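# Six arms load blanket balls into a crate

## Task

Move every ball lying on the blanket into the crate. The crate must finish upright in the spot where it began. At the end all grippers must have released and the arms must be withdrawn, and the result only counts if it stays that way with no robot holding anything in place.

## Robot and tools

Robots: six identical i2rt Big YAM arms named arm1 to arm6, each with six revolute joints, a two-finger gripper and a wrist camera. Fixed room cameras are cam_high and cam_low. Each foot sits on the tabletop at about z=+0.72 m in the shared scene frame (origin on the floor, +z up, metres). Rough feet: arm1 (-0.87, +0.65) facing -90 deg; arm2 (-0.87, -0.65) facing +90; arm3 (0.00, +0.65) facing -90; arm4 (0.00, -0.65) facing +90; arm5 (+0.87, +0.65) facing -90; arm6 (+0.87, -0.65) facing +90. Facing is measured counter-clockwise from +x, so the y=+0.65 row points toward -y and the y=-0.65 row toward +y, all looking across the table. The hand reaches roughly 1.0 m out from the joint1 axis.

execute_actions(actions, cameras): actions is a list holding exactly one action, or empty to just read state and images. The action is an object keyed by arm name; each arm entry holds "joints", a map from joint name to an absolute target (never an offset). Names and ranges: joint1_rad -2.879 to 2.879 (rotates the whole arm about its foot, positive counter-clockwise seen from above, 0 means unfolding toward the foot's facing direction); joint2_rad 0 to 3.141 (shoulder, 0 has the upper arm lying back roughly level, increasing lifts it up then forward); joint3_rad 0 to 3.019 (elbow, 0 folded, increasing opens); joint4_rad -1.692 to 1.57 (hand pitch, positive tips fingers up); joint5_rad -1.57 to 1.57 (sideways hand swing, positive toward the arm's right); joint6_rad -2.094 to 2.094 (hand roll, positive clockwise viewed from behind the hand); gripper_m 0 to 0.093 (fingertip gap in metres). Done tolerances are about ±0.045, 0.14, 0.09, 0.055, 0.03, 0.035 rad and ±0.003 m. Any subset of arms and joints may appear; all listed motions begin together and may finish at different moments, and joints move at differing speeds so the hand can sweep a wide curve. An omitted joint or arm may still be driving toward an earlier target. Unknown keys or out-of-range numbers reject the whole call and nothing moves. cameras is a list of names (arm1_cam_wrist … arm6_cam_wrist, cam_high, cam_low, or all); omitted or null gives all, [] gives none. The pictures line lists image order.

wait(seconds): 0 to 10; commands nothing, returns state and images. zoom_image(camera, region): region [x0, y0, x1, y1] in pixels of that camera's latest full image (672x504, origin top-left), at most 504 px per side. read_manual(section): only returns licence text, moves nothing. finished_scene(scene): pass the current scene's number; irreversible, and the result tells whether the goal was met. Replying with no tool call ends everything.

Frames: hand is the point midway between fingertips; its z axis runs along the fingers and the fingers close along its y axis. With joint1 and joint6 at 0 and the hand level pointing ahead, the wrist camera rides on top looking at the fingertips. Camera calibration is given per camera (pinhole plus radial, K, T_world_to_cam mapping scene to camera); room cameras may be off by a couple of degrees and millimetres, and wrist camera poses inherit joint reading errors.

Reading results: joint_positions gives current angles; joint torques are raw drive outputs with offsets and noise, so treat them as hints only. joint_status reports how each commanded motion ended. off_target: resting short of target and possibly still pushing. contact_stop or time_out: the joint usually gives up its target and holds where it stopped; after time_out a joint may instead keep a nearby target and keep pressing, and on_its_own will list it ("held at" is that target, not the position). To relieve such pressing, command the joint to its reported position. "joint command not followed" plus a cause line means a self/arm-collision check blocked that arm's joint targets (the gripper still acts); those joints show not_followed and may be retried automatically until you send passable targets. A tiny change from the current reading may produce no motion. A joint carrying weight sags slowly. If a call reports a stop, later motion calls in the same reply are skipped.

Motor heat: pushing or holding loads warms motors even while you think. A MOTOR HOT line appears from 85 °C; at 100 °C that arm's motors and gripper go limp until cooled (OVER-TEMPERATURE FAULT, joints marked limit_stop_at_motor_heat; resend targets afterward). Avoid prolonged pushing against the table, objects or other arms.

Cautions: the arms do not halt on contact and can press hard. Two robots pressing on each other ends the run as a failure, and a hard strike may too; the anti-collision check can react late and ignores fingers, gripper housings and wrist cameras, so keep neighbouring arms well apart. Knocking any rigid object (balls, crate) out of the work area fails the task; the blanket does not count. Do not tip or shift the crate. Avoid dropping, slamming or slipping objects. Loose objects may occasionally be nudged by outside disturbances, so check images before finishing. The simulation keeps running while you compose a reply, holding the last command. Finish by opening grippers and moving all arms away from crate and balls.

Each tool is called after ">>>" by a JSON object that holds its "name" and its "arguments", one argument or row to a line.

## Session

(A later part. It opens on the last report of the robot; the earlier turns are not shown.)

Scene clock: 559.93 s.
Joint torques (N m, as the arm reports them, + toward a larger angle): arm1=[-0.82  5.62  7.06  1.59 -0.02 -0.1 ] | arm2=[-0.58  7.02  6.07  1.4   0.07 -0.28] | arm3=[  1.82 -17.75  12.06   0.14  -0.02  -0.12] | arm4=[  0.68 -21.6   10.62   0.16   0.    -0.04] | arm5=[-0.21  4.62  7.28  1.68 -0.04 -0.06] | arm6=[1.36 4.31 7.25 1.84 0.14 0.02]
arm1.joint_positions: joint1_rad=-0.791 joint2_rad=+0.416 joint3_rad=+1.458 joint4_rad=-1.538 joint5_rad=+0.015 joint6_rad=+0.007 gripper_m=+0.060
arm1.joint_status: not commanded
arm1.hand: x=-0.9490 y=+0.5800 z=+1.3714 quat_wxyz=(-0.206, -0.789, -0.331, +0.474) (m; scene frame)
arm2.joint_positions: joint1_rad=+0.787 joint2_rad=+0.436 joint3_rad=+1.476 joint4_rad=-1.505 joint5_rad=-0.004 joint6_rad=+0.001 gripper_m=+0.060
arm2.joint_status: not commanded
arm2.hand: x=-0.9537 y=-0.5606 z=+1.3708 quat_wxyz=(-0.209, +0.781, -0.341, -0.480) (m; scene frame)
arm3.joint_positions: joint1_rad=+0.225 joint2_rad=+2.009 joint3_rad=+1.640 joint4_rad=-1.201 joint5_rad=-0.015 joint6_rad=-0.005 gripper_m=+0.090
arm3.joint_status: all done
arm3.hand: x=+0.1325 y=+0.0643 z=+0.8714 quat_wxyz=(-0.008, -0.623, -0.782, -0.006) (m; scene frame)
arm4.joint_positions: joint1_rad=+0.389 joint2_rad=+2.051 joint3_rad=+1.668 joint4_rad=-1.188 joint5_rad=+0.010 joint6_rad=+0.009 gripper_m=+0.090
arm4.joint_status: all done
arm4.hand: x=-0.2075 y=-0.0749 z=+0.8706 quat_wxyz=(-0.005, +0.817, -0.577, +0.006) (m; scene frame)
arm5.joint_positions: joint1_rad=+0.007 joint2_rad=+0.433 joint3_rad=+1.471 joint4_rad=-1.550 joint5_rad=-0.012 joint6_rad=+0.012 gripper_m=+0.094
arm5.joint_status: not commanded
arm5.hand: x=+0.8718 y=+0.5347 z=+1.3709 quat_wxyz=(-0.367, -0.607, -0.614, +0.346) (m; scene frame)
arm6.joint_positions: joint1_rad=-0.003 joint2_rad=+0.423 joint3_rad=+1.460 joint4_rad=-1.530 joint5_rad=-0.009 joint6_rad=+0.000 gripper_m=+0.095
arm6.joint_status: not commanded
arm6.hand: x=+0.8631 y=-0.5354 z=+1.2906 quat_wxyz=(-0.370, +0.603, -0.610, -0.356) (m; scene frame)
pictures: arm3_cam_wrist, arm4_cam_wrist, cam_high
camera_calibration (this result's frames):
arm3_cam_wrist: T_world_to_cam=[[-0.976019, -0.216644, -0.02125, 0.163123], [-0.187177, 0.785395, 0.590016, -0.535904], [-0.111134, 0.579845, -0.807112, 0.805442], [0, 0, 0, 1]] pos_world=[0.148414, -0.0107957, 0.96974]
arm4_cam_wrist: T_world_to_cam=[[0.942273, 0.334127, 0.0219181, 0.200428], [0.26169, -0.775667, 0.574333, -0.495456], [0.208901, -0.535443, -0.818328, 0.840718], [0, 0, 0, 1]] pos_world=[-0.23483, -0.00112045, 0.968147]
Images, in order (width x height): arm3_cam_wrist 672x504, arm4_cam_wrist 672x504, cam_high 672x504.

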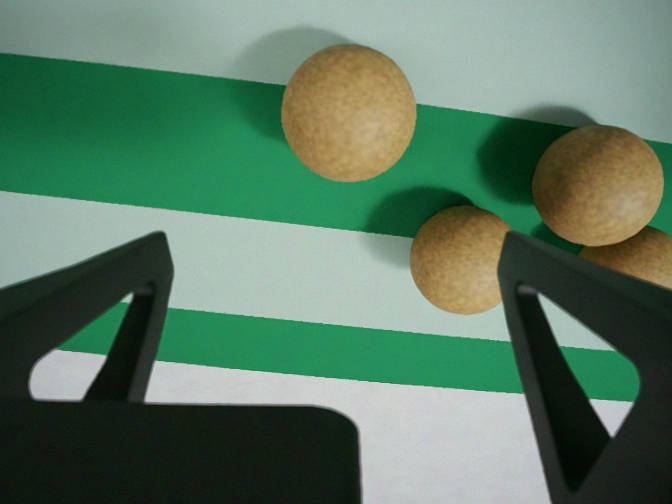

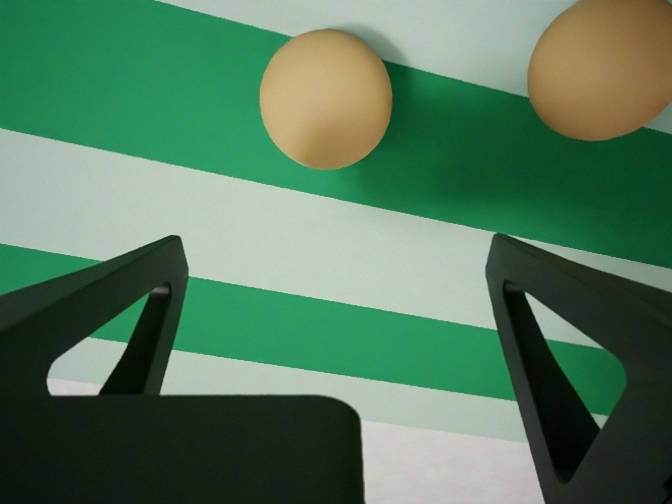

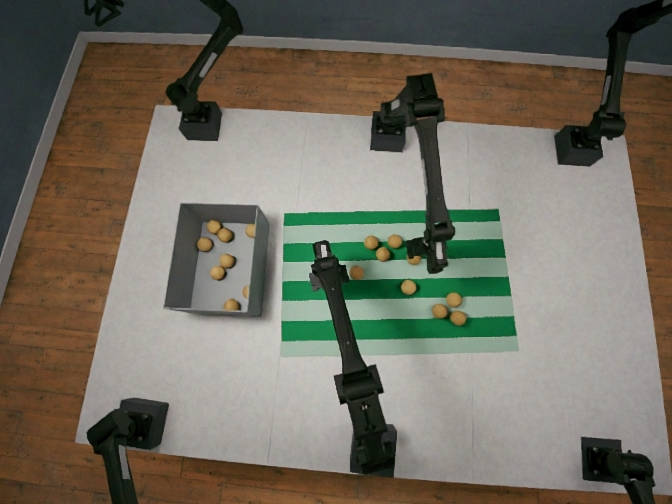

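>>> {"name": "execute_actions", "arguments": {
  "actions": [
    {"arm3":{"joints":{"joint1_rad":0.218,"joint2_rad":2.181,"joint3_rad":1.562,"joint4_rad":-0.952}},"arm4":{"joints":{"joint1_rad":0.402,"joint2_rad":2.244,"joint3_rad":1.624,"joint4_rad":-0.951}}}
  ],
  "cameras": ["arm3_cam_wrist","arm4_cam_wrist"]
}}

>>> {"name": "execute_actions", "arguments": {
  "actions": [
    {"arm3":{"joints":{"gripper_m":0.045}},"arm4":{"joints":{"gripper_m":0.045}}}
  ],
  "cameras": []
}}

>>> {"name": "execute_actions", "arguments": {
  "actions": [
    {"arm3":{"joints":{"joint2_rad":1.3,"joint4_rad":-0.989}},"arm4":{"joints":{"joint2_rad":1.3,"joint4_rad":-0.843}}}
  ],
  "cameras": []
}}

>>> {"name": "execute_actions", "arguments": {
  "actions": [
    {"arm3":{"joints":{"joint1_rad":-0.8,"joint3_rad":2.26}},"arm4":{"joints":{"joint1_rad":0.9,"joint3_rad":1.98}}}
  ],
  "cameras": ["cam_high"]
}}

Scene clock: 576.97 s.
Joint torques (N m, as the arm reports them, + toward a larger angle): arm1=[-0.38  5.44  7.08  1.57 -0.03 -0.11] | arm2=[-0.55  7.04  6.07  1.4   0.07 -0.29] | arm3=[  1.36 -18.51   9.47   1.26  -0.03  -0.1 ] | arm4=[  0.65 -21.85   7.65   0.86   0.06  -0.04] | arm5=[-0.24  4.61  7.29  1.7  -0.04 -0.06] | arm6=[0.53 4.31 7.25 1.8  0.13 0.06]
arm1.joint_positions: joint1_rad=-0.791 joint2_rad=+0.416 joint3_rad=+1.458 joint4_rad=-1.538 joint5_rad=+0.015 joint6_rad=+0.007 gripper_m=+0.060
arm1.joint_status: not commanded
arm1.hand: x=-0.9490 y=+0.5800 z=+1.3714 quat_wxyz=(-0.206, -0.789, -0.331, +0.474) (m; scene frame)
arm2.joint_positions: joint1_rad=+0.787 joint2_rad=+0.436 joint3_rad=+1.476 joint4_rad=-1.505 joint5_rad=-0.004 joint6_rad=+0.001 gripper_m=+0.060
arm2.joint_status: not commanded
arm2.hand: x=-0.9537 y=-0.5606 z=+1.3708 quat_wxyz=(-0.209, +0.781, -0.341, -0.480) (m; scene frame)
arm3.joint_positions: joint1_rad=+0.225 joint2_rad=+2.169 joint3_rad=+1.556 joint4_rad=-0.965 joint5_rad=-0.014 joint6_rad=-0.005 gripper_m=+0.090
arm3.joint_status: all done
arm3.hand: x=+0.1329 y=+0.0627 z=+0.7500 quat_wxyz=(-0.004, -0.624, -0.782, -0.008) (m; scene frame)
arm4.joint_positions: joint1_rad=+0.397 joint2_rad=+2.227 joint3_rad=+1.634 joint4_rad=-0.959 joint5_rad=+0.008 joint6_rad=+0.009 gripper_m=+0.090
arm4.joint_status: all done
arm4.hand: x=-0.2176 y=-0.0611 z=+0.7540 quat_wxyz=(-0.010, +0.819, -0.574, -0.003) (m; scene frame)
arm5.joint_positions: joint1_rad=+0.007 joint2_rad=+0.433 joint3_rad=+1.471 joint4_rad=-1.550 joint5_rad=-0.012 joint6_rad=+0.012 gripper_m=+0.094
arm5.joint_status: not commanded
arm5.hand: x=+0.8718 y=+0.5347 z=+1.3709 quat_wxyz=(-0.367, -0.607, -0.614, +0.346) (m; scene frame)
arm6.joint_positions: joint1_rad=-0.003 joint2_rad=+0.423 joint3_rad=+1.460 joint4_rad=-1.530 joint5_rad=-0.009 joint6_rad=+0.000 gripper_m=+0.095
arm6.joint_status: not commanded
arm6.hand: x=+0.8631 y=-0.5354 z=+1.2906 quat_wxyz=(-0.370, +0.603, -0.610, -0.356) (m; scene frame)
pictures: arm3_cam_wrist, arm4_cam_wrist
camera_calibration (this result's frames):
arm3_cam_wrist: T_world_to_cam=[[-0.976238, -0.215766, -0.0200976, 0.159707], [-0.18486, 0.780812, 0.596791, -0.468058], [-0.113075, 0.586325, -0.802145, 0.704517], [0, 0, 0, 1]] pos_world=[0.149051, -0.0131515, 0.847668]
arm4_cam_wrist: T_world_to_cam=[[0.93971, 0.341375, 0.0201942, 0.209131], [0.272636, -0.78352, 0.55836, -0.401158], [0.206433, -0.519191, -0.829353, 0.763638], [0, 0, 0, 1]] pos_world=[-0.244792, 0.0107665, 0.853093]
Images, in order (width x height): arm3_cam_wrist 672x504, arm4_cam_wrist 672x504.

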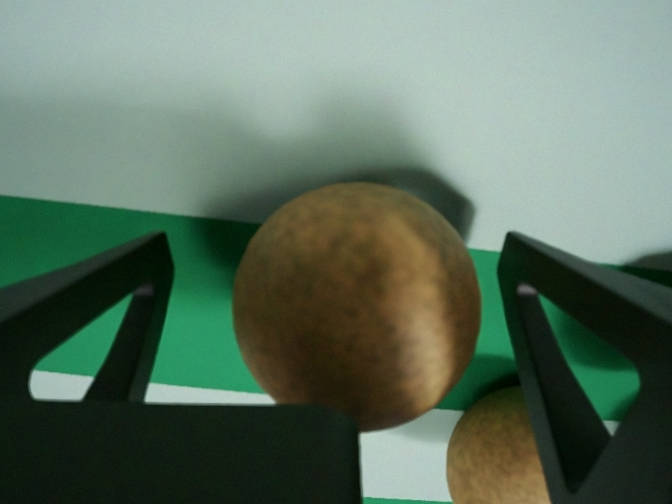

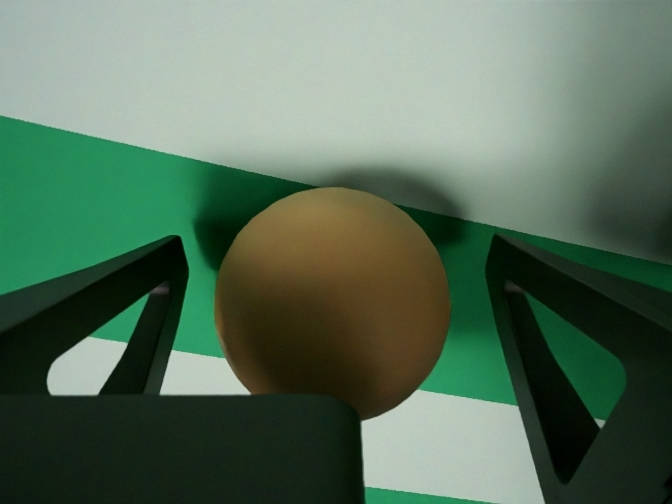

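Scene clock: 577.57 s.
Joint torques (N m, as the arm reports them, + toward a larger angle): arm1=[-0.58  5.51  7.06  1.49 -0.02 -0.11] | arm2=[-0.6   7.04  6.06  1.41  0.07 -0.28] | arm3=[  1.2  -18.48   9.46   1.25  -0.07  -0.09] | arm4=[  0.05 -21.83   7.67   0.86   0.05  -0.04] | arm5=[-0.13  4.56  7.27  1.7  -0.05 -0.06] | arm6=[ 1.12  3.91  7.23  1.87  0.12 -0.01]
arm1.joint_positions: joint1_rad=-0.791 joint2_rad=+0.416 joint3_rad=+1.458 joint4_rad=-1.538 joint5_rad=+0.015 joint6_rad=+0.007 gripper_m=+0.060
arm1.joint_status: not commanded
arm1.hand: x=-0.9490 y=+0.5800 z=+1.3714 quat_wxyz=(-0.206, -0.789, -0.331, +0.474) (m; scene frame)
arm2.joint_positions: joint1_rad=+0.787 joint2_rad=+0.436 joint3_rad=+1.476 joint4_rad=-1.505 joint5_rad=-0.004 joint6_rad=+0.001 gripper_m=+0.060
arm2.joint_status: not commanded
arm2.hand: x=-0.9537 y=-0.5606 z=+1.3708 quat_wxyz=(-0.209, +0.781, -0.341, -0.480) (m; scene frame)
arm3.joint_positions: joint1_rad=+0.225 joint2_rad=+2.169 joint3_rad=+1.556 joint4_rad=-0.965 joint5_rad=-0.014 joint6_rad=-0.005 gripper_m=+0.057
arm3.joint_status: gripper_m off_target (ended at +0.057, target +0.045)
arm3.hand: x=+0.1329 y=+0.0627 z=+0.7500 quat_wxyz=(-0.004, -0.624, -0.782, -0.008) (m; scene frame)
arm4.joint_positions: joint1_rad=+0.397 joint2_rad=+2.227 joint3_rad=+1.634 joint4_rad=-0.959 joint5_rad=+0.008 joint6_rad=+0.009 gripper_m=+0.057
arm4.joint_status: gripper_m off_target (ended at +0.057, target +0.045)
arm4.hand: x=-0.2176 y=-0.0611 z=+0.7540 quat_wxyz=(-0.010, +0.819, -0.574, -0.003) (m; scene frame)
arm5.joint_positions: joint1_rad=+0.007 joint2_rad=+0.433 joint3_rad=+1.471 joint4_rad=-1.550 joint5_rad=-0.012 joint6_rad=+0.012 gripper_m=+0.094
arm5.joint_status: not commanded
arm5.hand: x=+0.8718 y=+0.5347 z=+1.3709 quat_wxyz=(-0.367, -0.607, -0.614, +0.346) (m; scene frame)
arm6.joint_positions: joint1_rad=-0.003 joint2_rad=+0.423 joint3_rad=+1.460 joint4_rad=-1.530 joint5_rad=-0.009 joint6_rad=+0.000 gripper_m=+0.095
arm6.joint_status: not commanded
arm6.hand: x=+0.8631 y=-0.5354 z=+1.2906 quat_wxyz=(-0.370, +0.603, -0.610, -0.356) (m; scene frame)
pictures: none
No camera images: the call's "cameras" was empty. Leave "cameras" out to get every camera's image.

Scene clock: 579.53 s.
Joint torques (N m, as the arm reports them, + toward a larger angle): arm1=[-0.47  5.37  7.08  1.59 -0.02 -0.11] | arm2=[-0.56  7.03  6.08  1.39  0.08 -0.28] | arm3=[  1.12 -10.09  12.34   1.8   -0.05  -0.12] | arm4=[  0.68 -12.68  12.18   2.24   0.05  -0.04] | arm5=[-0.15  4.61  7.28  1.68 -0.04 -0.06] | arm6=[0.53 4.26 7.17 1.69 0.14 0.01]
arm1.joint_positions: joint1_rad=-0.791 joint2_rad=+0.416 joint3_rad=+1.458 joint4_rad=-1.538 joint5_rad=+0.015 joint6_rad=+0.007 gripper_m=+0.060
arm1.joint_status: not commanded
arm1.hand: x=-0.9490 y=+0.5800 z=+1.3714 quat_wxyz=(-0.206, -0.789, -0.331, +0.474) (m; scene frame)
arm2.joint_positions: joint1_rad=+0.787 joint2_rad=+0.436 joint3_rad=+1.476 joint4_rad=-1.505 joint5_rad=-0.004 joint6_rad=+0.001 gripper_m=+0.060
arm2.joint_status: not commanded
arm2.hand: x=-0.9537 y=-0.5606 z=+1.3708 quat_wxyz=(-0.209, +0.781, -0.341, -0.480) (m; scene frame)
arm3.joint_positions: joint1_rad=+0.225 joint2_rad=+1.302 joint3_rad=+1.558 joint4_rad=-0.978 joint5_rad=-0.014 joint6_rad=-0.005 gripper_m=+0.057
arm3.joint_status: all done
arm3.hand: x=+0.1173 y=+0.1234 z=+1.2578 quat_wxyz=(-0.327, -0.566, -0.713, +0.253) (m; scene frame)
arm4.joint_positions: joint1_rad=+0.397 joint2_rad=+1.310 joint3_rad=+1.616 joint4_rad=-0.845 joint5_rad=+0.008 joint6_rad=+0.009 gripper_m=+0.057
arm4.joint_status: all done
arm4.hand: x=-0.1984 y=-0.1191 z=+1.3269 quat_wxyz=(-0.283, +0.713, -0.501, -0.402) (m; scene frame)
arm5.joint_positions: joint1_rad=+0.007 joint2_rad=+0.433 joint3_rad=+1.471 joint4_rad=-1.550 joint5_rad=-0.012 joint6_rad=+0.012 gripper_m=+0.094
arm5.joint_status: not commanded
arm5.hand: x=+0.8718 y=+0.5347 z=+1.3709 quat_wxyz=(-0.367, -0.607, -0.614, +0.346) (m; scene frame)
arm6.joint_positions: joint1_rad=-0.003 joint2_rad=+0.423 joint3_rad=+1.460 joint4_rad=-1.530 joint5_rad=-0.009 joint6_rad=+0.000 gripper_m=+0.095
arm6.joint_status: not commanded
arm6.hand: x=+0.8631 y=-0.5354 z=+1.2906 quat_wxyz=(-0.370, +0.603, -0.610, -0.356) (m; scene frame)
pictures: none
No camera images: the call's "cameras" was empty. Leave "cameras" out to get every camera's image.

Scene clock: 581.33 s.
Joint torques (N m, as the arm reports them, + toward a larger angle): arm1=[-0.41  5.51  7.08  1.53 -0.03 -0.1 ] | arm2=[-0.57  7.06  6.08  1.42  0.07 -0.28] | arm3=[ 0.94 -5.73  9.9   2.34 -0.15 -0.1 ] | arm4=[-0.09 -9.39 13.95  2.45  0.12 -0.04] | arm5=[-0.2   4.61  7.29  1.68 -0.04 -0.06] | arm6=[1.   5.08 7.21 1.73 0.11 0.  ]
arm1.joint_positions: joint1_rad=-0.791 joint2_rad=+0.416 joint3_rad=+1.458 joint4_rad=-1.538 joint5_rad=+0.015 joint6_rad=+0.007 gripper_m=+0.060
arm1.joint_status: not commanded
arm1.hand: x=-0.9490 y=+0.5800 z=+1.3714 quat_wxyz=(-0.206, -0.789, -0.331, +0.474) (m; scene frame)
arm2.joint_positions: joint1_rad=+0.787 joint2_rad=+0.436 joint3_rad=+1.476 joint4_rad=-1.505 joint5_rad=-0.004 joint6_rad=+0.001 gripper_m=+0.060
arm2.joint_status: not commanded
arm2.hand: x=-0.9537 y=-0.5606 z=+1.3708 quat_wxyz=(-0.209, +0.781, -0.341, -0.480) (m; scene frame)
arm3.joint_positions: joint1_rad=-0.794 joint2_rad=+1.295 joint3_rad=+2.242 joint4_rad=-0.984 joint5_rad=-0.011 joint6_rad=-0.005 gripper_m=+0.057
arm3.joint_status: all done
arm3.hand: x=-0.3277 y=+0.3349 z=+1.6220 quat_wxyz=(-0.265, -0.666, -0.275, +0.641) (m; scene frame)
arm4.joint_positions: joint1_rad=+0.905 joint2_rad=+1.295 joint3_rad=+1.940 joint4_rad=-0.847 joint5_rad=+0.007 joint6_rad=+0.009 gripper_m=+0.057
arm4.joint_status: all done
arm4.hand: x=-0.4062 y=-0.3035 z=+1.5172 quat_wxyz=(-0.218, +0.727, -0.273, -0.591) (m; scene frame)
arm5.joint_positions: joint1_rad=+0.007 joint2_rad=+0.433 joint3_rad=+1.471 joint4_rad=-1.550 joint5_rad=-0.012 joint6_rad=+0.012 gripper_m=+0.094
arm5.joint_status: not commanded
arm5.hand: x=+0.8718 y=+0.5347 z=+1.3709 quat_wxyz=(-0.367, -0.607, -0.614, +0.346) (m; scene frame)
arm6.joint_positions: joint1_rad=-0.003 joint2_rad=+0.423 joint3_rad=+1.460 joint4_rad=-1.530 joint5_rad=-0.009 joint6_rad=+0.000 gripper_m=+0.095
arm6.joint_status: not commanded
arm6.hand: x=+0.8631 y=-0.5354 z=+1.2906 quat_wxyz=(-0.370, +0.603, -0.610, -0.356) (m; scene frame)
pictures: cam_high
Images, in order (width x height): cam_high 672x504.

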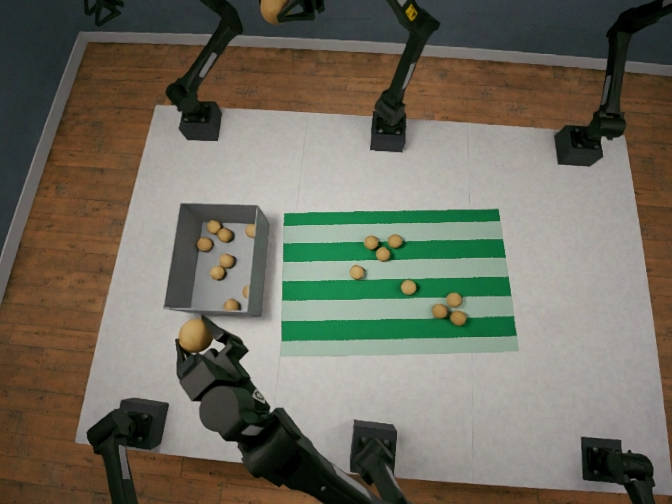

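>>> {"name": "execute_actions", "arguments": {
  "actions": [
    {"arm3":{"joints":{"joint2_rad":2.27}},"arm4":{"joints":{"joint2_rad":2.14}}}
  ],
  "cameras": []
}}

>>> {"name": "execute_actions", "arguments": {
  "actions": [
    {"arm3":{"joints":{"gripper_m":0.088}},"arm4":{"joints":{"gripper_m":0.088}}}
  ],
  "cameras": []
}}

>>> {"name": "execute_actions", "arguments": {
  "actions": [
    {"arm3":{"joints":{"joint2_rad":1.35}},"arm4":{"joints":{"joint2_rad":1.35}}}
  ],
  "cameras": []
}}

>>> {"name": "execute_actions", "arguments": {
  "actions": [
    {"arm3":{"joints":{"joint1_rad":0.09,"joint3_rad":1.358,"joint4_rad":-1.103}},"arm4":{"joints":{"joint1_rad":-0.537,"joint3_rad":1.558,"joint4_rad":-1.145,"joint6_rad":-1.42}}}
  ],
  "cameras": []
}}

>>> {"name": "execute_actions", "arguments": {
  "actions": [
    {"arm3":{"joints":{"joint2_rad":1.826}},"arm4":{"joints":{"joint2_rad":1.984}}}
  ],
  "cameras": ["arm3_cam_wrist","arm4_cam_wrist","cam_high"]
}}

Scene clock: 602.73 s.
Joint torques (N m, as the arm reports them, + toward a larger angle): arm1=[-0.44  5.42  7.03  1.58 -0.04 -0.11] | arm2=[-0.58  7.06  6.08  1.41  0.07 -0.28] | arm3=[  1.27 -20.94  14.73   1.69  -0.13  -0.12] | arm4=[ -0.1  -23.75  13.21   1.62   0.11  -0.03] | arm5=[-0.15  4.72  7.27  1.68 -0.04 -0.06] | arm6=[0.33 4.3  7.03 1.63 0.14 0.04]
arm1.joint_positions: joint1_rad=-0.791 joint2_rad=+0.416 joint3_rad=+1.458 joint4_rad=-1.538 joint5_rad=+0.015 joint6_rad=+0.007 gripper_m=+0.060
arm1.joint_status: not commanded
arm1.hand: x=-0.9490 y=+0.5800 z=+1.3714 quat_wxyz=(-0.206, -0.789, -0.331, +0.474) (m; scene frame)
arm2.joint_positions: joint1_rad=+0.787 joint2_rad=+0.436 joint3_rad=+1.476 joint4_rad=-1.505 joint5_rad=-0.004 joint6_rad=+0.001 gripper_m=+0.060
arm2.joint_status: not commanded
arm2.hand: x=-0.9537 y=-0.5606 z=+1.3708 quat_wxyz=(-0.209, +0.781, -0.341, -0.480) (m; scene frame)
arm3.joint_positions: joint1_rad=-0.794 joint2_rad=+2.242 joint3_rad=+2.228 joint4_rad=-0.987 joint5_rad=-0.011 joint6_rad=-0.005 gripper_m=+0.057
arm3.joint_status: all done
arm3.hand: x=-0.5917 y=+0.0744 z=+0.9793 quat_wxyz=(-0.112, -0.888, -0.364, +0.257) (m; scene frame)
arm4.joint_positions: joint1_rad=+0.905 joint2_rad=+2.126 joint3_rad=+1.957 joint4_rad=-0.846 joint5_rad=+0.007 joint6_rad=+0.009 gripper_m=+0.057
arm4.joint_status: all done
arm4.hand: x=-0.5976 y=-0.1391 z=+0.9662 quat_wxyz=(-0.097, +0.901, -0.337, -0.255) (m; scene frame)
arm5.joint_positions: joint1_rad=+0.007 joint2_rad=+0.433 joint3_rad=+1.471 joint4_rad=-1.550 joint5_rad=-0.012 joint6_rad=+0.012 gripper_m=+0.094
arm5.joint_status: not commanded
arm5.hand: x=+0.8718 y=+0.5347 z=+1.3709 quat_wxyz=(-0.367, -0.607, -0.614, +0.346) (m; scene frame)
arm6.joint_positions: joint1_rad=-0.003 joint2_rad=+0.423 joint3_rad=+1.460 joint4_rad=-1.530 joint5_rad=-0.009 joint6_rad=+0.000 gripper_m=+0.095
arm6.joint_status: not commanded
arm6.hand: x=+0.8631 y=-0.5354 z=+1.2906 quat_wxyz=(-0.370, +0.603, -0.610, -0.356) (m; scene frame)
pictures: none
No camera images: the call's "cameras" was empty. Leave "cameras" out to get every camera's image.

Scene clock: 603.30 s.
Joint torques (N m, as the arm reports them, + toward a larger angle): arm1=[-0.45  5.66  7.09  1.51 -0.03 -0.12] | arm2=[-0.57  7.07  6.07  1.41  0.08 -0.28] | arm3=[  1.36 -21.45  14.87   1.81  -0.15  -0.12] | arm4=[ -0.11 -23.66  13.22   1.65   0.12  -0.04] | arm5=[-0.17  4.62  7.29  1.67 -0.04 -0.06] | arm6=[0.72 4.12 7.15 1.64 0.09 0.03]
arm1.joint_positions: joint1_rad=-0.791 joint2_rad=+0.416 joint3_rad=+1.458 joint4_rad=-1.538 joint5_rad=+0.015 joint6_rad=+0.007 gripper_m=+0.060
arm1.joint_status: not commanded
arm1.hand: x=-0.9490 y=+0.5800 z=+1.3714 quat_wxyz=(-0.206, -0.789, -0.331, +0.474) (m; scene frame)
arm2.joint_positions: joint1_rad=+0.787 joint2_rad=+0.436 joint3_rad=+1.476 joint4_rad=-1.505 joint5_rad=-0.004 joint6_rad=+0.001 gripper_m=+0.060
arm2.joint_status: not commanded
arm2.hand: x=-0.9537 y=-0.5606 z=+1.3708 quat_wxyz=(-0.209, +0.781, -0.341, -0.480) (m; scene frame)
arm3.joint_positions: joint1_rad=-0.794 joint2_rad=+2.242 joint3_rad=+2.228 joint4_rad=-0.987 joint5_rad=-0.011 joint6_rad=-0.005 gripper_m=+0.088
arm3.joint_status: all done
arm3.hand: x=-0.5917 y=+0.0744 z=+0.9793 quat_wxyz=(-0.112, -0.888, -0.364, +0.257) (m; scene frame)
arm4.joint_positions: joint1_rad=+0.905 joint2_rad=+2.126 joint3_rad=+1.957 joint4_rad=-0.846 joint5_rad=+0.007 joint6_rad=+0.009 gripper_m=+0.088
arm4.joint_status: all done
arm4.hand: x=-0.5976 y=-0.1391 z=+0.9662 quat_wxyz=(-0.097, +0.901, -0.337, -0.255) (m; scene frame)
arm5.joint_positions: joint1_rad=+0.007 joint2_rad=+0.433 joint3_rad=+1.471 joint4_rad=-1.550 joint5_rad=-0.012 joint6_rad=+0.012 gripper_m=+0.094
arm5.joint_status: not commanded
arm5.hand: x=+0.8718 y=+0.5347 z=+1.3709 quat_wxyz=(-0.367, -0.607, -0.614, +0.346) (m; scene frame)
arm6.joint_positions: joint1_rad=-0.003 joint2_rad=+0.423 joint3_rad=+1.460 joint4_rad=-1.530 joint5_rad=-0.009 joint6_rad=+0.000 gripper_m=+0.095
arm6.joint_status: not commanded
arm6.hand: x=+0.8631 y=-0.5354 z=+1.2906 quat_wxyz=(-0.370, +0.603, -0.610, -0.356) (m; scene frame)
pictures: none
No camera images: the call's "cameras" was empty. Leave "cameras" out to get every camera's image.

Scene clock: 605.77 s.
Joint torques (N m, as the arm reports them, + toward a larger angle): arm1=[-0.52  5.61  7.1   1.56 -0.04 -0.09] | arm2=[-0.62  7.06  6.06  1.42  0.08 -0.28] | arm3=[ 1.07 -6.61 10.37  2.5  -0.14 -0.12] | arm4=[ -0.07 -10.21  10.44   2.22   0.12  -0.04] | arm5=[-0.17  4.63  7.27  1.66 -0.04 -0.06] | arm6=[-0.51  4.42  6.97  1.66  0.12 -0.01]
arm1.joint_positions: joint1_rad=-0.791 joint2_rad=+0.416 joint3_rad=+1.458 joint4_rad=-1.538 joint5_rad=+0.015 joint6_rad=+0.007 gripper_m=+0.060
arm1.joint_status: not commanded
arm1.hand: x=-0.9490 y=+0.5800 z=+1.3714 quat_wxyz=(-0.206, -0.789, -0.331, +0.474) (m; scene frame)
arm2.joint_positions: joint1_rad=+0.787 joint2_rad=+0.436 joint3_rad=+1.476 joint4_rad=-1.505 joint5_rad=-0.004 joint6_rad=+0.001 gripper_m=+0.060
arm2.joint_status: not commanded
arm2.hand: x=-0.9537 y=-0.5606 z=+1.3708 quat_wxyz=(-0.209, +0.781, -0.341, -0.480) (m; scene frame)
arm3.joint_positions: joint1_rad=-0.794 joint2_rad=+1.337 joint3_rad=+2.241 joint4_rad=-0.987 joint5_rad=-0.011 joint6_rad=-0.005 gripper_m=+0.088
arm3.joint_status: all done
arm3.hand: x=-0.3478 y=+0.3152 z=+1.6022 quat_wxyz=(-0.258, -0.681, -0.280, +0.626) (m; scene frame)
arm4.joint_positions: joint1_rad=+0.905 joint2_rad=+1.347 joint3_rad=+1.976 joint4_rad=-0.843 joint5_rad=+0.007 joint6_rad=+0.009 gripper_m=+0.088
arm4.joint_status: all done
arm4.hand: x=-0.4234 y=-0.2889 z=+1.5112 quat_wxyz=(-0.217, +0.730, -0.274, -0.587) (m; scene frame)
arm5.joint_positions: joint1_rad=+0.007 joint2_rad=+0.433 joint3_rad=+1.471 joint4_rad=-1.550 joint5_rad=-0.012 joint6_rad=+0.012 gripper_m=+0.094
arm5.joint_status: not commanded
arm5.hand: x=+0.8718 y=+0.5347 z=+1.3709 quat_wxyz=(-0.367, -0.607, -0.614, +0.346) (m; scene frame)
arm6.joint_positions: joint1_rad=-0.003 joint2_rad=+0.423 joint3_rad=+1.460 joint4_rad=-1.530 joint5_rad=-0.009 joint6_rad=+0.000 gripper_m=+0.095
arm6.joint_status: not commanded
arm6.hand: x=+0.8631 y=-0.5354 z=+1.2906 quat_wxyz=(-0.370, +0.603, -0.610, -0.356) (m; scene frame)
pictures: none
No camera images: the call's "cameras" was empty. Leave "cameras" out to get every camera's image.

Scene clock: 607.87 s.
Joint torques (N m, as the arm reports them, + toward a larger angle): arm1=[-0.55  5.58  7.11  1.6  -0.03 -0.1 ] | arm2=[-0.55  7.05  6.07  1.41  0.07 -0.28] | arm3=[  1.31 -10.55  12.11   1.24  -0.02  -0.12] | arm4=[  0.69 -13.05  11.31   1.21  -0.12  -0.02] | arm5=[-0.15  4.72  7.3   1.68 -0.04 -0.06] | arm6=[0.23 4.62 7.11 1.83 0.1  0.02]
arm1.joint_positions: joint1_rad=-0.791 joint2_rad=+0.416 joint3_rad=+1.458 joint4_rad=-1.538 joint5_rad=+0.015 joint6_rad=+0.007 gripper_m=+0.060
arm1.joint_status: not commanded
arm1.hand: x=-0.9490 y=+0.5800 z=+1.3714 quat_wxyz=(-0.206, -0.789, -0.331, +0.474) (m; scene frame)
arm2.joint_positions: joint1_rad=+0.787 joint2_rad=+0.436 joint3_rad=+1.476 joint4_rad=-1.505 joint5_rad=-0.004 joint6_rad=+0.001 gripper_m=+0.060
arm2.joint_status: not commanded
arm2.hand: x=-0.9537 y=-0.5606 z=+1.3708 quat_wxyz=(-0.209, +0.781, -0.341, -0.480) (m; scene frame)
arm3.joint_positions: joint1_rad=+0.094 joint2_rad=+1.348 joint3_rad=+1.356 joint4_rad=-1.094 joint5_rad=-0.015 joint6_rad=-0.005 gripper_m=+0.088
arm3.joint_status: all done
arm3.hand: x=+0.0448 y=+0.1519 z=+1.1099 quat_wxyz=(-0.184, -0.653, -0.718, +0.156) (m; scene frame)
arm4.joint_positions: joint1_rad=-0.542 joint2_rad=+1.354 joint3_rad=+1.557 joint4_rad=-1.137 joint5_rad=+0.011 joint6_rad=-1.408 gripper_m=+0.088
arm4.joint_status: all done
arm4.hand: x=+0.2894 y=-0.2101 z=+1.2211 quat_wxyz=(-0.305, +0.884, -0.346, +0.072) (m; scene frame)
arm5.joint_positions: joint1_rad=+0.007 joint2_rad=+0.433 joint3_rad=+1.471 joint4_rad=-1.550 joint5_rad=-0.012 joint6_rad=+0.012 gripper_m=+0.094
arm5.joint_status: not commanded
arm5.hand: x=+0.8718 y=+0.5347 z=+1.3709 quat_wxyz=(-0.367, -0.607, -0.614, +0.346) (m; scene frame)
arm6.joint_positions: joint1_rad=-0.003 joint2_rad=+0.423 joint3_rad=+1.460 joint4_rad=-1.530 joint5_rad=-0.009 joint6_rad=+0.000 gripper_m=+0.095
arm6.joint_status: not commanded
arm6.hand: x=+0.8631 y=-0.5354 z=+1.2906 quat_wxyz=(-0.370, +0.603, -0.610, -0.356) (m; scene frame)
pictures: none
No camera images: the call's "cameras" was empty. Leave "cameras" out to get every camera's image.

Scene clock: 609.43 s.
Joint torques (N m, as the arm reports them, + toward a larger angle): arm1=[-0.57  5.61  7.12  1.54 -0.05 -0.09] | arm2=[-0.57  7.07  6.08  1.4   0.07 -0.28] | arm3=[  1.26 -15.36  11.18   0.28   0.01  -0.1 ] | arm4=[  0.6  -20.77  10.21   0.08  -0.14  -0.06] | arm5=[-0.18  4.67  7.29  1.69 -0.04 -0.06] | arm6=[0.55 4.46 7.24 1.91 0.08 0.03]
arm1.joint_positions: joint1_rad=-0.791 joint2_rad=+0.416 joint3_rad=+1.458 joint4_rad=-1.538 joint5_rad=+0.015 joint6_rad=+0.007 gripper_m=+0.060
arm1.joint_status: not commanded
arm1.hand: x=-0.9490 y=+0.5800 z=+1.3714 quat_wxyz=(-0.206, -0.789, -0.331, +0.474) (m; scene frame)
arm2.joint_positions: joint1_rad=+0.787 joint2_rad=+0.436 joint3_rad=+1.476 joint4_rad=-1.505 joint5_rad=-0.004 joint6_rad=+0.001 gripper_m=+0.060
arm2.joint_status: not commanded
arm2.hand: x=-0.9537 y=-0.5606 z=+1.3708 quat_wxyz=(-0.209, +0.781, -0.341, -0.480) (m; scene frame)
arm3.joint_positions: joint1_rad=+0.094 joint2_rad=+1.820 joint3_rad=+1.342 joint4_rad=-1.094 joint5_rad=-0.015 joint6_rad=-0.005 gripper_m=+0.088
arm3.joint_status: all done
arm3.hand: x=+0.0476 y=+0.1323 z=+0.8689 quat_wxyz=(-0.007, -0.674, -0.739, -0.007) (m; scene frame)
arm4.joint_positions: joint1_rad=-0.542 joint2_rad=+1.981 joint3_rad=+1.549 joint4_rad=-1.140 joint5_rad=+0.011 joint6_rad=-1.409 gripper_m=+0.088
arm4.joint_status: all done
arm4.hand: x=+0.3212 y=-0.1649 z=+0.8720 quat_wxyz=(+0.001, +0.932, -0.363, +0.008) (m; scene frame)
arm5.joint_positions: joint1_rad=+0.007 joint2_rad=+0.433 joint3_rad=+1.471 joint4_rad=-1.550 joint5_rad=-0.012 joint6_rad=+0.012 gripper_m=+0.094
arm5.joint_status: not commanded
arm5.hand: x=+0.8718 y=+0.5347 z=+1.3709 quat_wxyz=(-0.367, -0.607, -0.614, +0.346) (m; scene frame)
arm6.joint_positions: joint1_rad=-0.003 joint2_rad=+0.423 joint3_rad=+1.460 joint4_rad=-1.530 joint5_rad=-0.009 joint6_rad=+0.000 gripper_m=+0.095
arm6.joint_status: not commanded
arm6.hand: x=+0.8631 y=-0.5354 z=+1.2906 quat_wxyz=(-0.370, +0.603, -0.610, -0.356) (m; scene frame)
pictures: arm3_cam_wrist, arm4_cam_wrist, cam_high
camera_calibration (this result's frames):
arm3_cam_wrist: T_world_to_cam=[[-0.996047, -0.0862509, -0.0212215, 0.0785683], [-0.082013, 0.801297, 0.592619, -0.613163], [-0.0341092, 0.592017, -0.805203, 0.74759], [0, 0, 0, 1]] pos_world=[0.0534702, 0.055516, 0.967001]
arm4_cam_wrist: T_world_to_cam=[[0.676609, 0.736263, 0.0108705, -0.106361], [0.593378, -0.553923, 0.584014, -0.782859], [0.436009, -0.388698, -0.811671, 0.628671], [0, 0, 0, 1]] pos_world=[0.262389, -0.11097, 0.96863]
Images, in order (width x height): arm3_cam_wrist 672x504, arm4_cam_wrist 672x504, cam_high 672x504.

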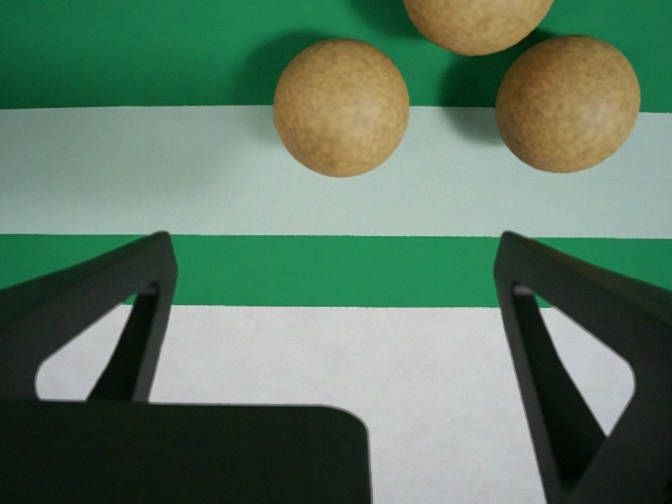

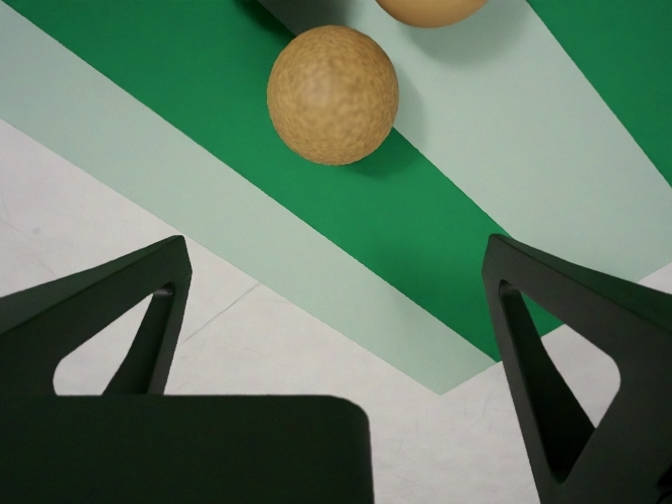

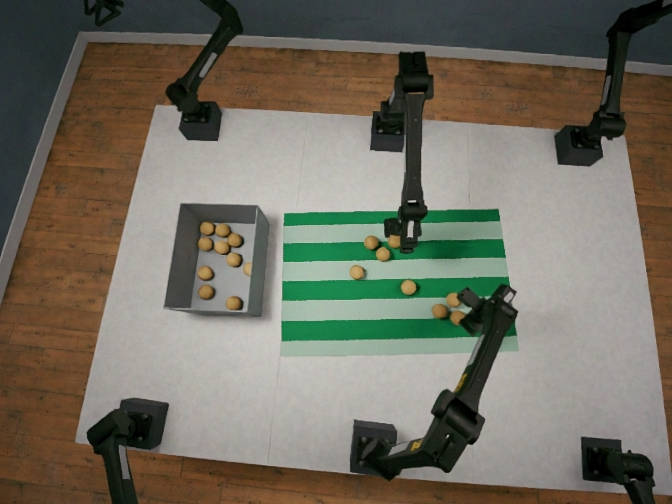

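>>> {"name": "execute_actions", "arguments": {
  "actions": [
    {"arm3":{"joints":{"joint2_rad":2.023,"joint3_rad":1.26,"joint4_rad":-0.808}},"arm4":{"joints":{"joint1_rad":-0.522,"joint2_rad":2.167,"joint3_rad":1.476,"joint4_rad":-0.88}}}
  ],
  "cameras": ["arm3_cam_wrist","arm4_cam_wrist"]
}}

>>> {"name": "execute_actions", "arguments": {
  "actions": [
    {"arm3":{"joints":{"gripper_m":0.045}},"arm4":{"joints":{"gripper_m":0.045}}}
  ],
  "cameras": []
}}

>>> {"name": "execute_actions", "arguments": {
  "actions": [
    {"arm3":{"joints":{"joint2_rad":1.3,"joint4_rad":-0.989}},"arm4":{"joints":{"joint2_rad":1.3,"joint4_rad":-0.843,"joint6_rad":0}}}
  ],
  "cameras": []
}}

>>> {"name": "execute_actions", "arguments": {
  "actions": [
    {"arm3":{"joints":{"joint1_rad":-0.8,"joint3_rad":2.26}},"arm4":{"joints":{"joint1_rad":0.9,"joint3_rad":1.98}}}
  ],
  "cameras": ["cam_high"]
}}

Scene clock: 621.03 s.
Joint torques (N m, as the arm reports them, + toward a larger angle): arm1=[-0.45  5.66  7.07  1.5  -0.01 -0.1 ] | arm2=[-0.59  7.04  6.07  1.41  0.08 -0.28] | arm3=[  1.25 -15.85   8.32   1.21  -0.04  -0.12] | arm4=[  0.38 -20.25   7.23   0.81  -0.16  -0.04] | arm5=[-0.14  4.71  7.28  1.67 -0.04 -0.07] | arm6=[0.95 4.27 7.15 1.78 0.1  0.02]
arm1.joint_positions: joint1_rad=-0.791 joint2_rad=+0.416 joint3_rad=+1.458 joint4_rad=-1.538 joint5_rad=+0.015 joint6_rad=+0.007 gripper_m=+0.060
arm1.joint_status: not commanded
arm1.hand: x=-0.9490 y=+0.5800 z=+1.3714 quat_wxyz=(-0.206, -0.789, -0.331, +0.474) (m; scene frame)
arm2.joint_positions: joint1_rad=+0.787 joint2_rad=+0.436 joint3_rad=+1.476 joint4_rad=-1.505 joint5_rad=-0.004 joint6_rad=+0.001 gripper_m=+0.060
arm2.joint_status: not commanded
arm2.hand: x=-0.9537 y=-0.5606 z=+1.3708 quat_wxyz=(-0.209, +0.781, -0.341, -0.480) (m; scene frame)
arm3.joint_positions: joint1_rad=+0.094 joint2_rad=+2.013 joint3_rad=+1.256 joint4_rad=-0.821 joint5_rad=-0.014 joint6_rad=-0.005 gripper_m=+0.088
arm3.joint_status: all done
arm3.hand: x=+0.0480 y=+0.1307 z=+0.7455 quat_wxyz=(-0.005, -0.674, -0.739, -0.008) (m; scene frame)
arm4.joint_positions: joint1_rad=-0.525 joint2_rad=+2.153 joint3_rad=+1.484 joint4_rad=-0.888 joint5_rad=+0.011 joint6_rad=-1.410 gripper_m=+0.088
arm4.joint_status: all done
arm4.hand: x=+0.3177 y=-0.1530 z=+0.7539 quat_wxyz=(-0.006, +0.935, -0.354, +0.009) (m; scene frame)
arm5.joint_positions: joint1_rad=+0.007 joint2_rad=+0.433 joint3_rad=+1.471 joint4_rad=-1.550 joint5_rad=-0.012 joint6_rad=+0.012 gripper_m=+0.094
arm5.joint_status: not commanded
arm5.hand: x=+0.8718 y=+0.5347 z=+1.3709 quat_wxyz=(-0.367, -0.607, -0.614, +0.346) (m; scene frame)
arm6.joint_positions: joint1_rad=-0.003 joint2_rad=+0.423 joint3_rad=+1.460 joint4_rad=-1.530 joint5_rad=-0.009 joint6_rad=+0.000 gripper_m=+0.095
arm6.joint_status: not commanded
arm6.hand: x=+0.8631 y=-0.5354 z=+1.2906 quat_wxyz=(-0.370, +0.603, -0.610, -0.356) (m; scene frame)
pictures: arm3_cam_wrist, arm4_cam_wrist
camera_calibration (this result's frames):
arm3_cam_wrist: T_world_to_cam=[[-0.996079, -0.0861614, -0.0200673, 0.0754152], [-0.0810563, 0.797964, 0.59723, -0.541747], [-0.0354452, 0.596515, -0.801819, 0.646098], [0, 0, 0, 1]] pos_world=[0.0541085, 0.0533858, 0.843114]
arm4_cam_wrist: T_world_to_cam=[[0.662525, 0.748606, 0.025509, -0.1162], [0.598864, -0.549842, 0.582268, -0.705], [0.449915, -0.37049, -0.812597, 0.538015], [0, 0, 0, 1]] pos_world=[0.257123, -0.101321, 0.850652]
Images, in order (width x height): arm3_cam_wrist 672x504, arm4_cam_wrist 672x504.

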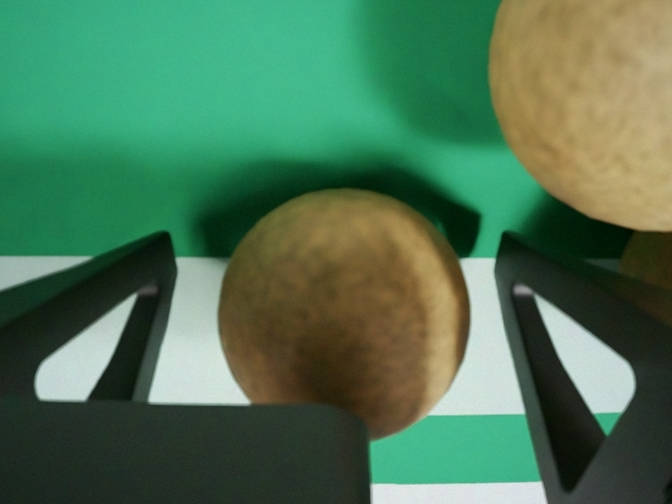

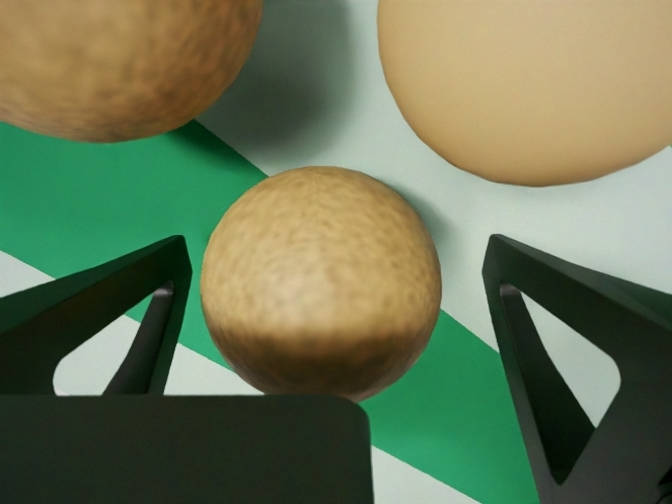

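Scene clock: 621.60 s.
Joint torques (N m, as the arm reports them, + toward a larger angle): arm1=[-0.52  5.43  7.09  1.57 -0.04 -0.1 ] | arm2=[-0.54  7.08  6.06  1.41  0.08 -0.28] | arm3=[  1.46 -15.81   8.29   1.18  -0.07  -0.11] | arm4=[  0.57 -20.52   7.34   0.77  -0.15  -0.04] | arm5=[-0.19  4.57  7.29  1.69 -0.04 -0.06] | arm6=[0.39 3.98 7.21 1.78 0.08 0.03]
arm1.joint_positions: joint1_rad=-0.791 joint2_rad=+0.416 joint3_rad=+1.458 joint4_rad=-1.538 joint5_rad=+0.015 joint6_rad=+0.007 gripper_m=+0.060
arm1.joint_status: not commanded
arm1.hand: x=-0.9490 y=+0.5800 z=+1.3714 quat_wxyz=(-0.206, -0.789, -0.331, +0.474) (m; scene frame)
arm2.joint_positions: joint1_rad=+0.787 joint2_rad=+0.436 joint3_rad=+1.476 joint4_rad=-1.505 joint5_rad=-0.004 joint6_rad=+0.001 gripper_m=+0.060
arm2.joint_status: not commanded
arm2.hand: x=-0.9537 y=-0.5606 z=+1.3708 quat_wxyz=(-0.209, +0.781, -0.341, -0.480) (m; scene frame)
arm3.joint_positions: joint1_rad=+0.094 joint2_rad=+2.013 joint3_rad=+1.256 joint4_rad=-0.821 joint5_rad=-0.014 joint6_rad=-0.005 gripper_m=+0.056
arm3.joint_status: gripper_m off_target (ended at +0.056, target +0.045)
arm3.hand: x=+0.0480 y=+0.1307 z=+0.7455 quat_wxyz=(-0.005, -0.674, -0.739, -0.008) (m; scene frame)
arm4.joint_positions: joint1_rad=-0.525 joint2_rad=+2.153 joint3_rad=+1.484 joint4_rad=-0.887 joint5_rad=+0.011 joint6_rad=-1.410 gripper_m=+0.057
arm4.joint_status: gripper_m off_target (ended at +0.057, target +0.045)
arm4.hand: x=+0.3177 y=-0.1529 z=+0.7539 quat_wxyz=(-0.006, +0.935, -0.354, +0.009) (m; scene frame)
arm5.joint_positions: joint1_rad=+0.007 joint2_rad=+0.433 joint3_rad=+1.471 joint4_rad=-1.550 joint5_rad=-0.012 joint6_rad=+0.012 gripper_m=+0.094
arm5.joint_status: not commanded
arm5.hand: x=+0.8718 y=+0.5347 z=+1.3709 quat_wxyz=(-0.367, -0.607, -0.614, +0.346) (m; scene frame)
arm6.joint_positions: joint1_rad=-0.003 joint2_rad=+0.423 joint3_rad=+1.460 joint4_rad=-1.530 joint5_rad=-0.009 joint6_rad=+0.000 gripper_m=+0.095
arm6.joint_status: not commanded
arm6.hand: x=+0.8631 y=-0.5354 z=+1.2906 quat_wxyz=(-0.370, +0.603, -0.610, -0.356) (m; scene frame)
pictures: none
No camera images: the call's "cameras" was empty. Leave "cameras" out to get every camera's image.

Scene clock: 623.70 s.
Joint torques (N m, as the arm reports them, + toward a larger angle): arm1=[-0.48  5.45  7.08  1.58 -0.04 -0.12] | arm2=[-0.64  7.06  6.08  1.4   0.07 -0.28] | arm3=[ 1.38 -8.95 12.91  1.17 -0.05 -0.15] | arm4=[  0.47 -12.4   12.26   2.18  -0.05   0.19] | arm5=[-0.16  4.65  7.28  1.67 -0.04 -0.06] | arm6=[0.65 3.87 7.11 1.66 0.15 0.03]
arm1.joint_positions: joint1_rad=-0.791 joint2_rad=+0.416 joint3_rad=+1.458 joint4_rad=-1.538 joint5_rad=+0.015 joint6_rad=+0.007 gripper_m=+0.060
arm1.joint_status: not commanded
arm1.hand: x=-0.9490 y=+0.5800 z=+1.3714 quat_wxyz=(-0.206, -0.789, -0.331, +0.474) (m; scene frame)
arm2.joint_positions: joint1_rad=+0.787 joint2_rad=+0.436 joint3_rad=+1.476 joint4_rad=-1.505 joint5_rad=-0.004 joint6_rad=+0.001 gripper_m=+0.060
arm2.joint_status: not commanded
arm2.hand: x=-0.9537 y=-0.5606 z=+1.3708 quat_wxyz=(-0.209, +0.781, -0.341, -0.480) (m; scene frame)
arm3.joint_positions: joint1_rad=+0.094 joint2_rad=+1.292 joint3_rad=+1.249 joint4_rad=-0.975 joint5_rad=-0.014 joint6_rad=-0.005 gripper_m=+0.056
arm3.joint_status: all done
arm3.hand: x=+0.0440 y=+0.1591 z=+1.0973 quat_wxyz=(-0.207, -0.647, -0.712, +0.179) (m; scene frame)
arm4.joint_positions: joint1_rad=-0.525 joint2_rad=+1.308 joint3_rad=+1.469 joint4_rad=-0.847 joint5_rad=+0.011 joint6_rad=-0.012 gripper_m=+0.057
arm4.joint_status: all done
arm4.hand: x=+0.2973 y=-0.1804 z=+1.2464 quat_wxyz=(-0.380, +0.439, -0.789, -0.198) (m; scene frame)
arm5.joint_positions: joint1_rad=+0.007 joint2_rad=+0.433 joint3_rad=+1.471 joint4_rad=-1.550 joint5_rad=-0.012 joint6_rad=+0.012 gripper_m=+0.094
arm5.joint_status: not commanded
arm5.hand: x=+0.8718 y=+0.5347 z=+1.3709 quat_wxyz=(-0.367, -0.607, -0.614, +0.346) (m; scene frame)
arm6.joint_positions: joint1_rad=-0.003 joint2_rad=+0.423 joint3_rad=+1.460 joint4_rad=-1.530 joint5_rad=-0.009 joint6_rad=+0.000 gripper_m=+0.095
arm6.joint_status: not commanded
arm6.hand: x=+0.8631 y=-0.5354 z=+1.2906 quat_wxyz=(-0.370, +0.603, -0.610, -0.356) (m; scene frame)
pictures: none
No camera images: the call's "cameras" was empty. Leave "cameras" out to get every camera's image.

Scene clock: 625.67 s.
Joint torques (N m, as the arm reports them, + toward a larger angle): arm1=[-0.71  5.52  7.05  1.55 -0.03 -0.1 ] | arm2=[-0.61  7.03  6.07  1.4   0.07 -0.28] | arm3=[ 0.9  -6.82  9.44  2.32 -0.14 -0.14] | arm4=[ 0.   -9.76 14.39  2.49  0.09  0.11] | arm5=[-0.21  4.64  7.28  1.69 -0.04 -0.06] | arm6=[0.93 4.32 7.22 1.89 0.11 0.  ]
arm1.joint_positions: joint1_rad=-0.791 joint2_rad=+0.416 joint3_rad=+1.458 joint4_rad=-1.538 joint5_rad=+0.015 joint6_rad=+0.007 gripper_m=+0.060
arm1.joint_status: not commanded
arm1.hand: x=-0.9490 y=+0.5800 z=+1.3714 quat_wxyz=(-0.206, -0.789, -0.331, +0.474) (m; scene frame)
arm2.joint_positions: joint1_rad=+0.787 joint2_rad=+0.436 joint3_rad=+1.476 joint4_rad=-1.505 joint5_rad=-0.004 joint6_rad=+0.001 gripper_m=+0.060
arm2.joint_status: not commanded
arm2.hand: x=-0.9537 y=-0.5606 z=+1.3708 quat_wxyz=(-0.209, +0.781, -0.341, -0.480) (m; scene frame)
arm3.joint_positions: joint1_rad=-0.793 joint2_rad=+1.300 joint3_rad=+2.248 joint4_rad=-0.983 joint5_rad=-0.011 joint6_rad=-0.005 gripper_m=+0.056
arm3.joint_status: all done
arm3.hand: x=-0.3281 y=+0.3337 z=+1.6230 quat_wxyz=(-0.265, -0.665, -0.275, +0.642) (m; scene frame)
arm4.joint_positions: joint1_rad=+0.904 joint2_rad=+1.304 joint3_rad=+1.933 joint4_rad=-0.848 joint5_rad=+0.007 joint6_rad=-0.010 gripper_m=+0.057
arm4.joint_status: all done
arm4.hand: x=-0.4106 y=-0.2994 z=+1.5088 quat_wxyz=(-0.222, +0.734, -0.268, -0.583) (m; scene frame)
arm5.joint_positions: joint1_rad=+0.007 joint2_rad=+0.433 joint3_rad=+1.471 joint4_rad=-1.550 joint5_rad=-0.012 joint6_rad=+0.012 gripper_m=+0.094
arm5.joint_status: not commanded
arm5.hand: x=+0.8718 y=+0.5347 z=+1.3709 quat_wxyz=(-0.367, -0.607, -0.614, +0.346) (m; scene frame)
arm6.joint_positions: joint1_rad=-0.003 joint2_rad=+0.423 joint3_rad=+1.460 joint4_rad=-1.530 joint5_rad=-0.009 joint6_rad=+0.000 gripper_m=+0.095
arm6.joint_status: not commanded
arm6.hand: x=+0.8631 y=-0.5354 z=+1.2906 quat_wxyz=(-0.370, +0.603, -0.610, -0.356) (m; scene frame)
pictures: cam_high
Images, in order (width x height): cam_high 672x504.

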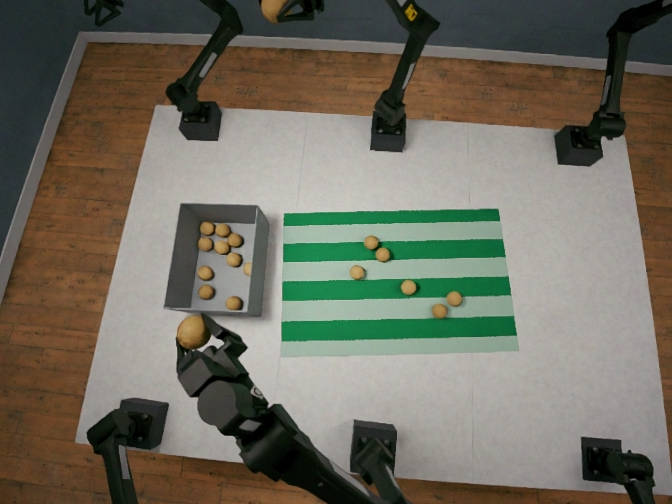

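>>> {"name": "execute_actions", "arguments": {
  "actions": [],
  "cameras": ["cam_high"]
}}

>>> {"name": "execute_actions", "arguments": {
  "actions": [
    {"arm3":{"joints":{"joint2_rad":2.27}},"arm4":{"joints":{"joint2_rad":2.14}}}
  ],
  "cameras": ["cam_high"]
}}

Scene clock: 647.80 s.
Joint torques (N m, as the arm reports them, + toward a larger angle): arm1=[-0.33  5.34  7.11  1.57 -0.03 -0.09] | arm2=[-0.53  7.07  6.06  1.41  0.08 -0.28] | arm3=[ 1.3  -6.59  9.37  2.33 -0.17 -0.13] | arm4=[ -0.05 -10.47  14.61   2.47   0.09   0.12] | arm5=[-0.23  4.71  7.27  1.69 -0.04 -0.07] | arm6=[-0.14  4.21  7.24  1.68  0.1   0.01]
arm1.joint_positions: joint1_rad=-0.791 joint2_rad=+0.416 joint3_rad=+1.458 joint4_rad=-1.538 joint5_rad=+0.015 joint6_rad=+0.007 gripper_m=+0.060
arm1.joint_status: not commanded
arm1.hand: x=-0.9490 y=+0.5800 z=+1.3714 quat_wxyz=(-0.206, -0.789, -0.331, +0.474) (m; scene frame)
arm2.joint_positions: joint1_rad=+0.787 joint2_rad=+0.436 joint3_rad=+1.476 joint4_rad=-1.505 joint5_rad=-0.004 joint6_rad=+0.001 gripper_m=+0.060
arm2.joint_status: not commanded
arm2.hand: x=-0.9537 y=-0.5606 z=+1.3708 quat_wxyz=(-0.209, +0.781, -0.341, -0.480) (m; scene frame)
arm3.joint_positions: joint1_rad=-0.793 joint2_rad=+1.300 joint3_rad=+2.248 joint4_rad=-0.983 joint5_rad=-0.011 joint6_rad=-0.005 gripper_m=+0.056
arm3.joint_status: all done
arm3.hand: x=-0.3281 y=+0.3337 z=+1.6230 quat_wxyz=(-0.265, -0.665, -0.275, +0.642) (m; scene frame)
arm4.joint_positions: joint1_rad=+0.904 joint2_rad=+1.304 joint3_rad=+1.933 joint4_rad=-0.848 joint5_rad=+0.007 joint6_rad=-0.010 gripper_m=+0.057
arm4.joint_status: all done
arm4.hand: x=-0.4106 y=-0.2994 z=+1.5088 quat_wxyz=(-0.222, +0.734, -0.268, -0.583) (m; scene frame)
arm5.joint_positions: joint1_rad=+0.007 joint2_rad=+0.433 joint3_rad=+1.471 joint4_rad=-1.550 joint5_rad=-0.012 joint6_rad=+0.012 gripper_m=+0.094
arm5.joint_status: not commanded
arm5.hand: x=+0.8718 y=+0.5347 z=+1.3709 quat_wxyz=(-0.367, -0.607, -0.614, +0.346) (m; scene frame)
arm6.joint_positions: joint1_rad=-0.003 joint2_rad=+0.423 joint3_rad=+1.460 joint4_rad=-1.530 joint5_rad=-0.009 joint6_rad=+0.000 gripper_m=+0.095
arm6.joint_status: not commanded
arm6.hand: x=+0.8631 y=-0.5354 z=+1.2906 quat_wxyz=(-0.370, +0.603, -0.610, -0.356) (m; scene frame)
pictures: cam_high
Images, in order (width x height): cam_high 672x504.

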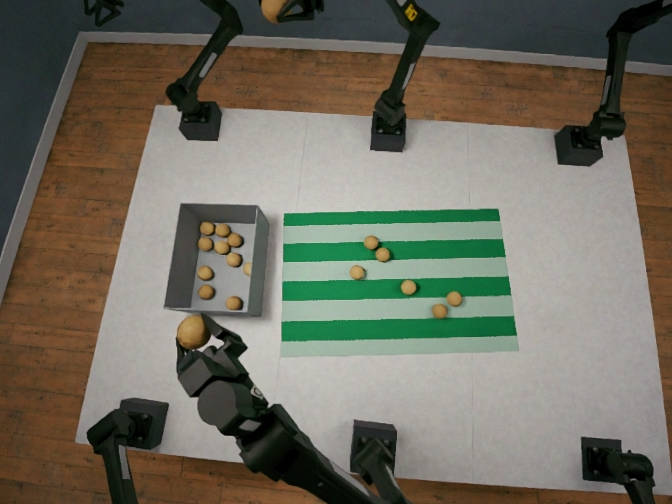

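Scene clock: 649.87 s.
Joint torques (N m, as the arm reports them, + toward a larger angle): arm1=[-0.51  5.39  7.02  1.56 -0.06 -0.11] | arm2=[-0.61  7.03  6.07  1.4   0.08 -0.29] | arm3=[  0.96 -21.13  14.88   1.75  -0.16  -0.1 ] | arm4=[ -0.06 -23.54  13.26   1.72   0.09   0.12] | arm5=[-0.16  4.69  7.29  1.68 -0.04 -0.06] | arm6=[0.73 4.41 7.05 1.84 0.09 0.02]
arm1.joint_positions: joint1_rad=-0.791 joint2_rad=+0.416 joint3_rad=+1.458 joint4_rad=-1.538 joint5_rad=+0.015 joint6_rad=+0.007 gripper_m=+0.060
arm1.joint_status: not commanded
arm1.hand: x=-0.9490 y=+0.5800 z=+1.3714 quat_wxyz=(-0.206, -0.789, -0.331, +0.474) (m; scene frame)
arm2.joint_positions: joint1_rad=+0.787 joint2_rad=+0.436 joint3_rad=+1.476 joint4_rad=-1.505 joint5_rad=-0.004 joint6_rad=+0.001 gripper_m=+0.060
arm2.joint_status: not commanded
arm2.hand: x=-0.9537 y=-0.5606 z=+1.3708 quat_wxyz=(-0.209, +0.781, -0.341, -0.480) (m; scene frame)
arm3.joint_positions: joint1_rad=-0.793 joint2_rad=+2.242 joint3_rad=+2.228 joint4_rad=-0.987 joint5_rad=-0.011 joint6_rad=-0.005 gripper_m=+0.056
arm3.joint_status: all done
arm3.hand: x=-0.5910 y=+0.0737 z=+0.9796 quat_wxyz=(-0.112, -0.888, -0.364, +0.257) (m; scene frame)
arm4.joint_positions: joint1_rad=+0.904 joint2_rad=+2.125 joint3_rad=+1.957 joint4_rad=-0.846 joint5_rad=+0.007 joint6_rad=-0.010 gripper_m=+0.057
arm4.joint_status: all done
arm4.hand: x=-0.5972 y=-0.1390 z=+0.9665 quat_wxyz=(-0.100, +0.904, -0.329, -0.254) (m; scene frame)
arm5.joint_positions: joint1_rad=+0.007 joint2_rad=+0.433 joint3_rad=+1.471 joint4_rad=-1.550 joint5_rad=-0.012 joint6_rad=+0.012 gripper_m=+0.094
arm5.joint_status: not commanded
arm5.hand: x=+0.8718 y=+0.5347 z=+1.3709 quat_wxyz=(-0.367, -0.607, -0.614, +0.346) (m; scene frame)
arm6.joint_positions: joint1_rad=-0.003 joint2_rad=+0.423 joint3_rad=+1.460 joint4_rad=-1.530 joint5_rad=-0.009 joint6_rad=+0.000 gripper_m=+0.095
arm6.joint_status: not commanded
arm6.hand: x=+0.8631 y=-0.5354 z=+1.2906 quat_wxyz=(-0.370, +0.603, -0.610, -0.356) (m; scene frame)
pictures: cam_high
Images, in order (width x height): cam_high 672x504.

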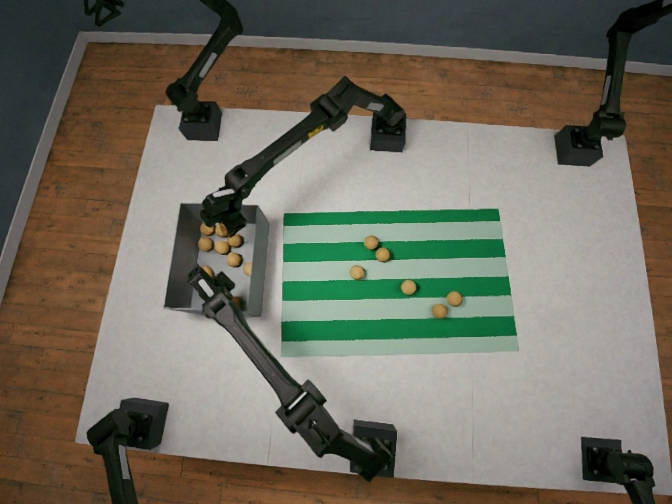

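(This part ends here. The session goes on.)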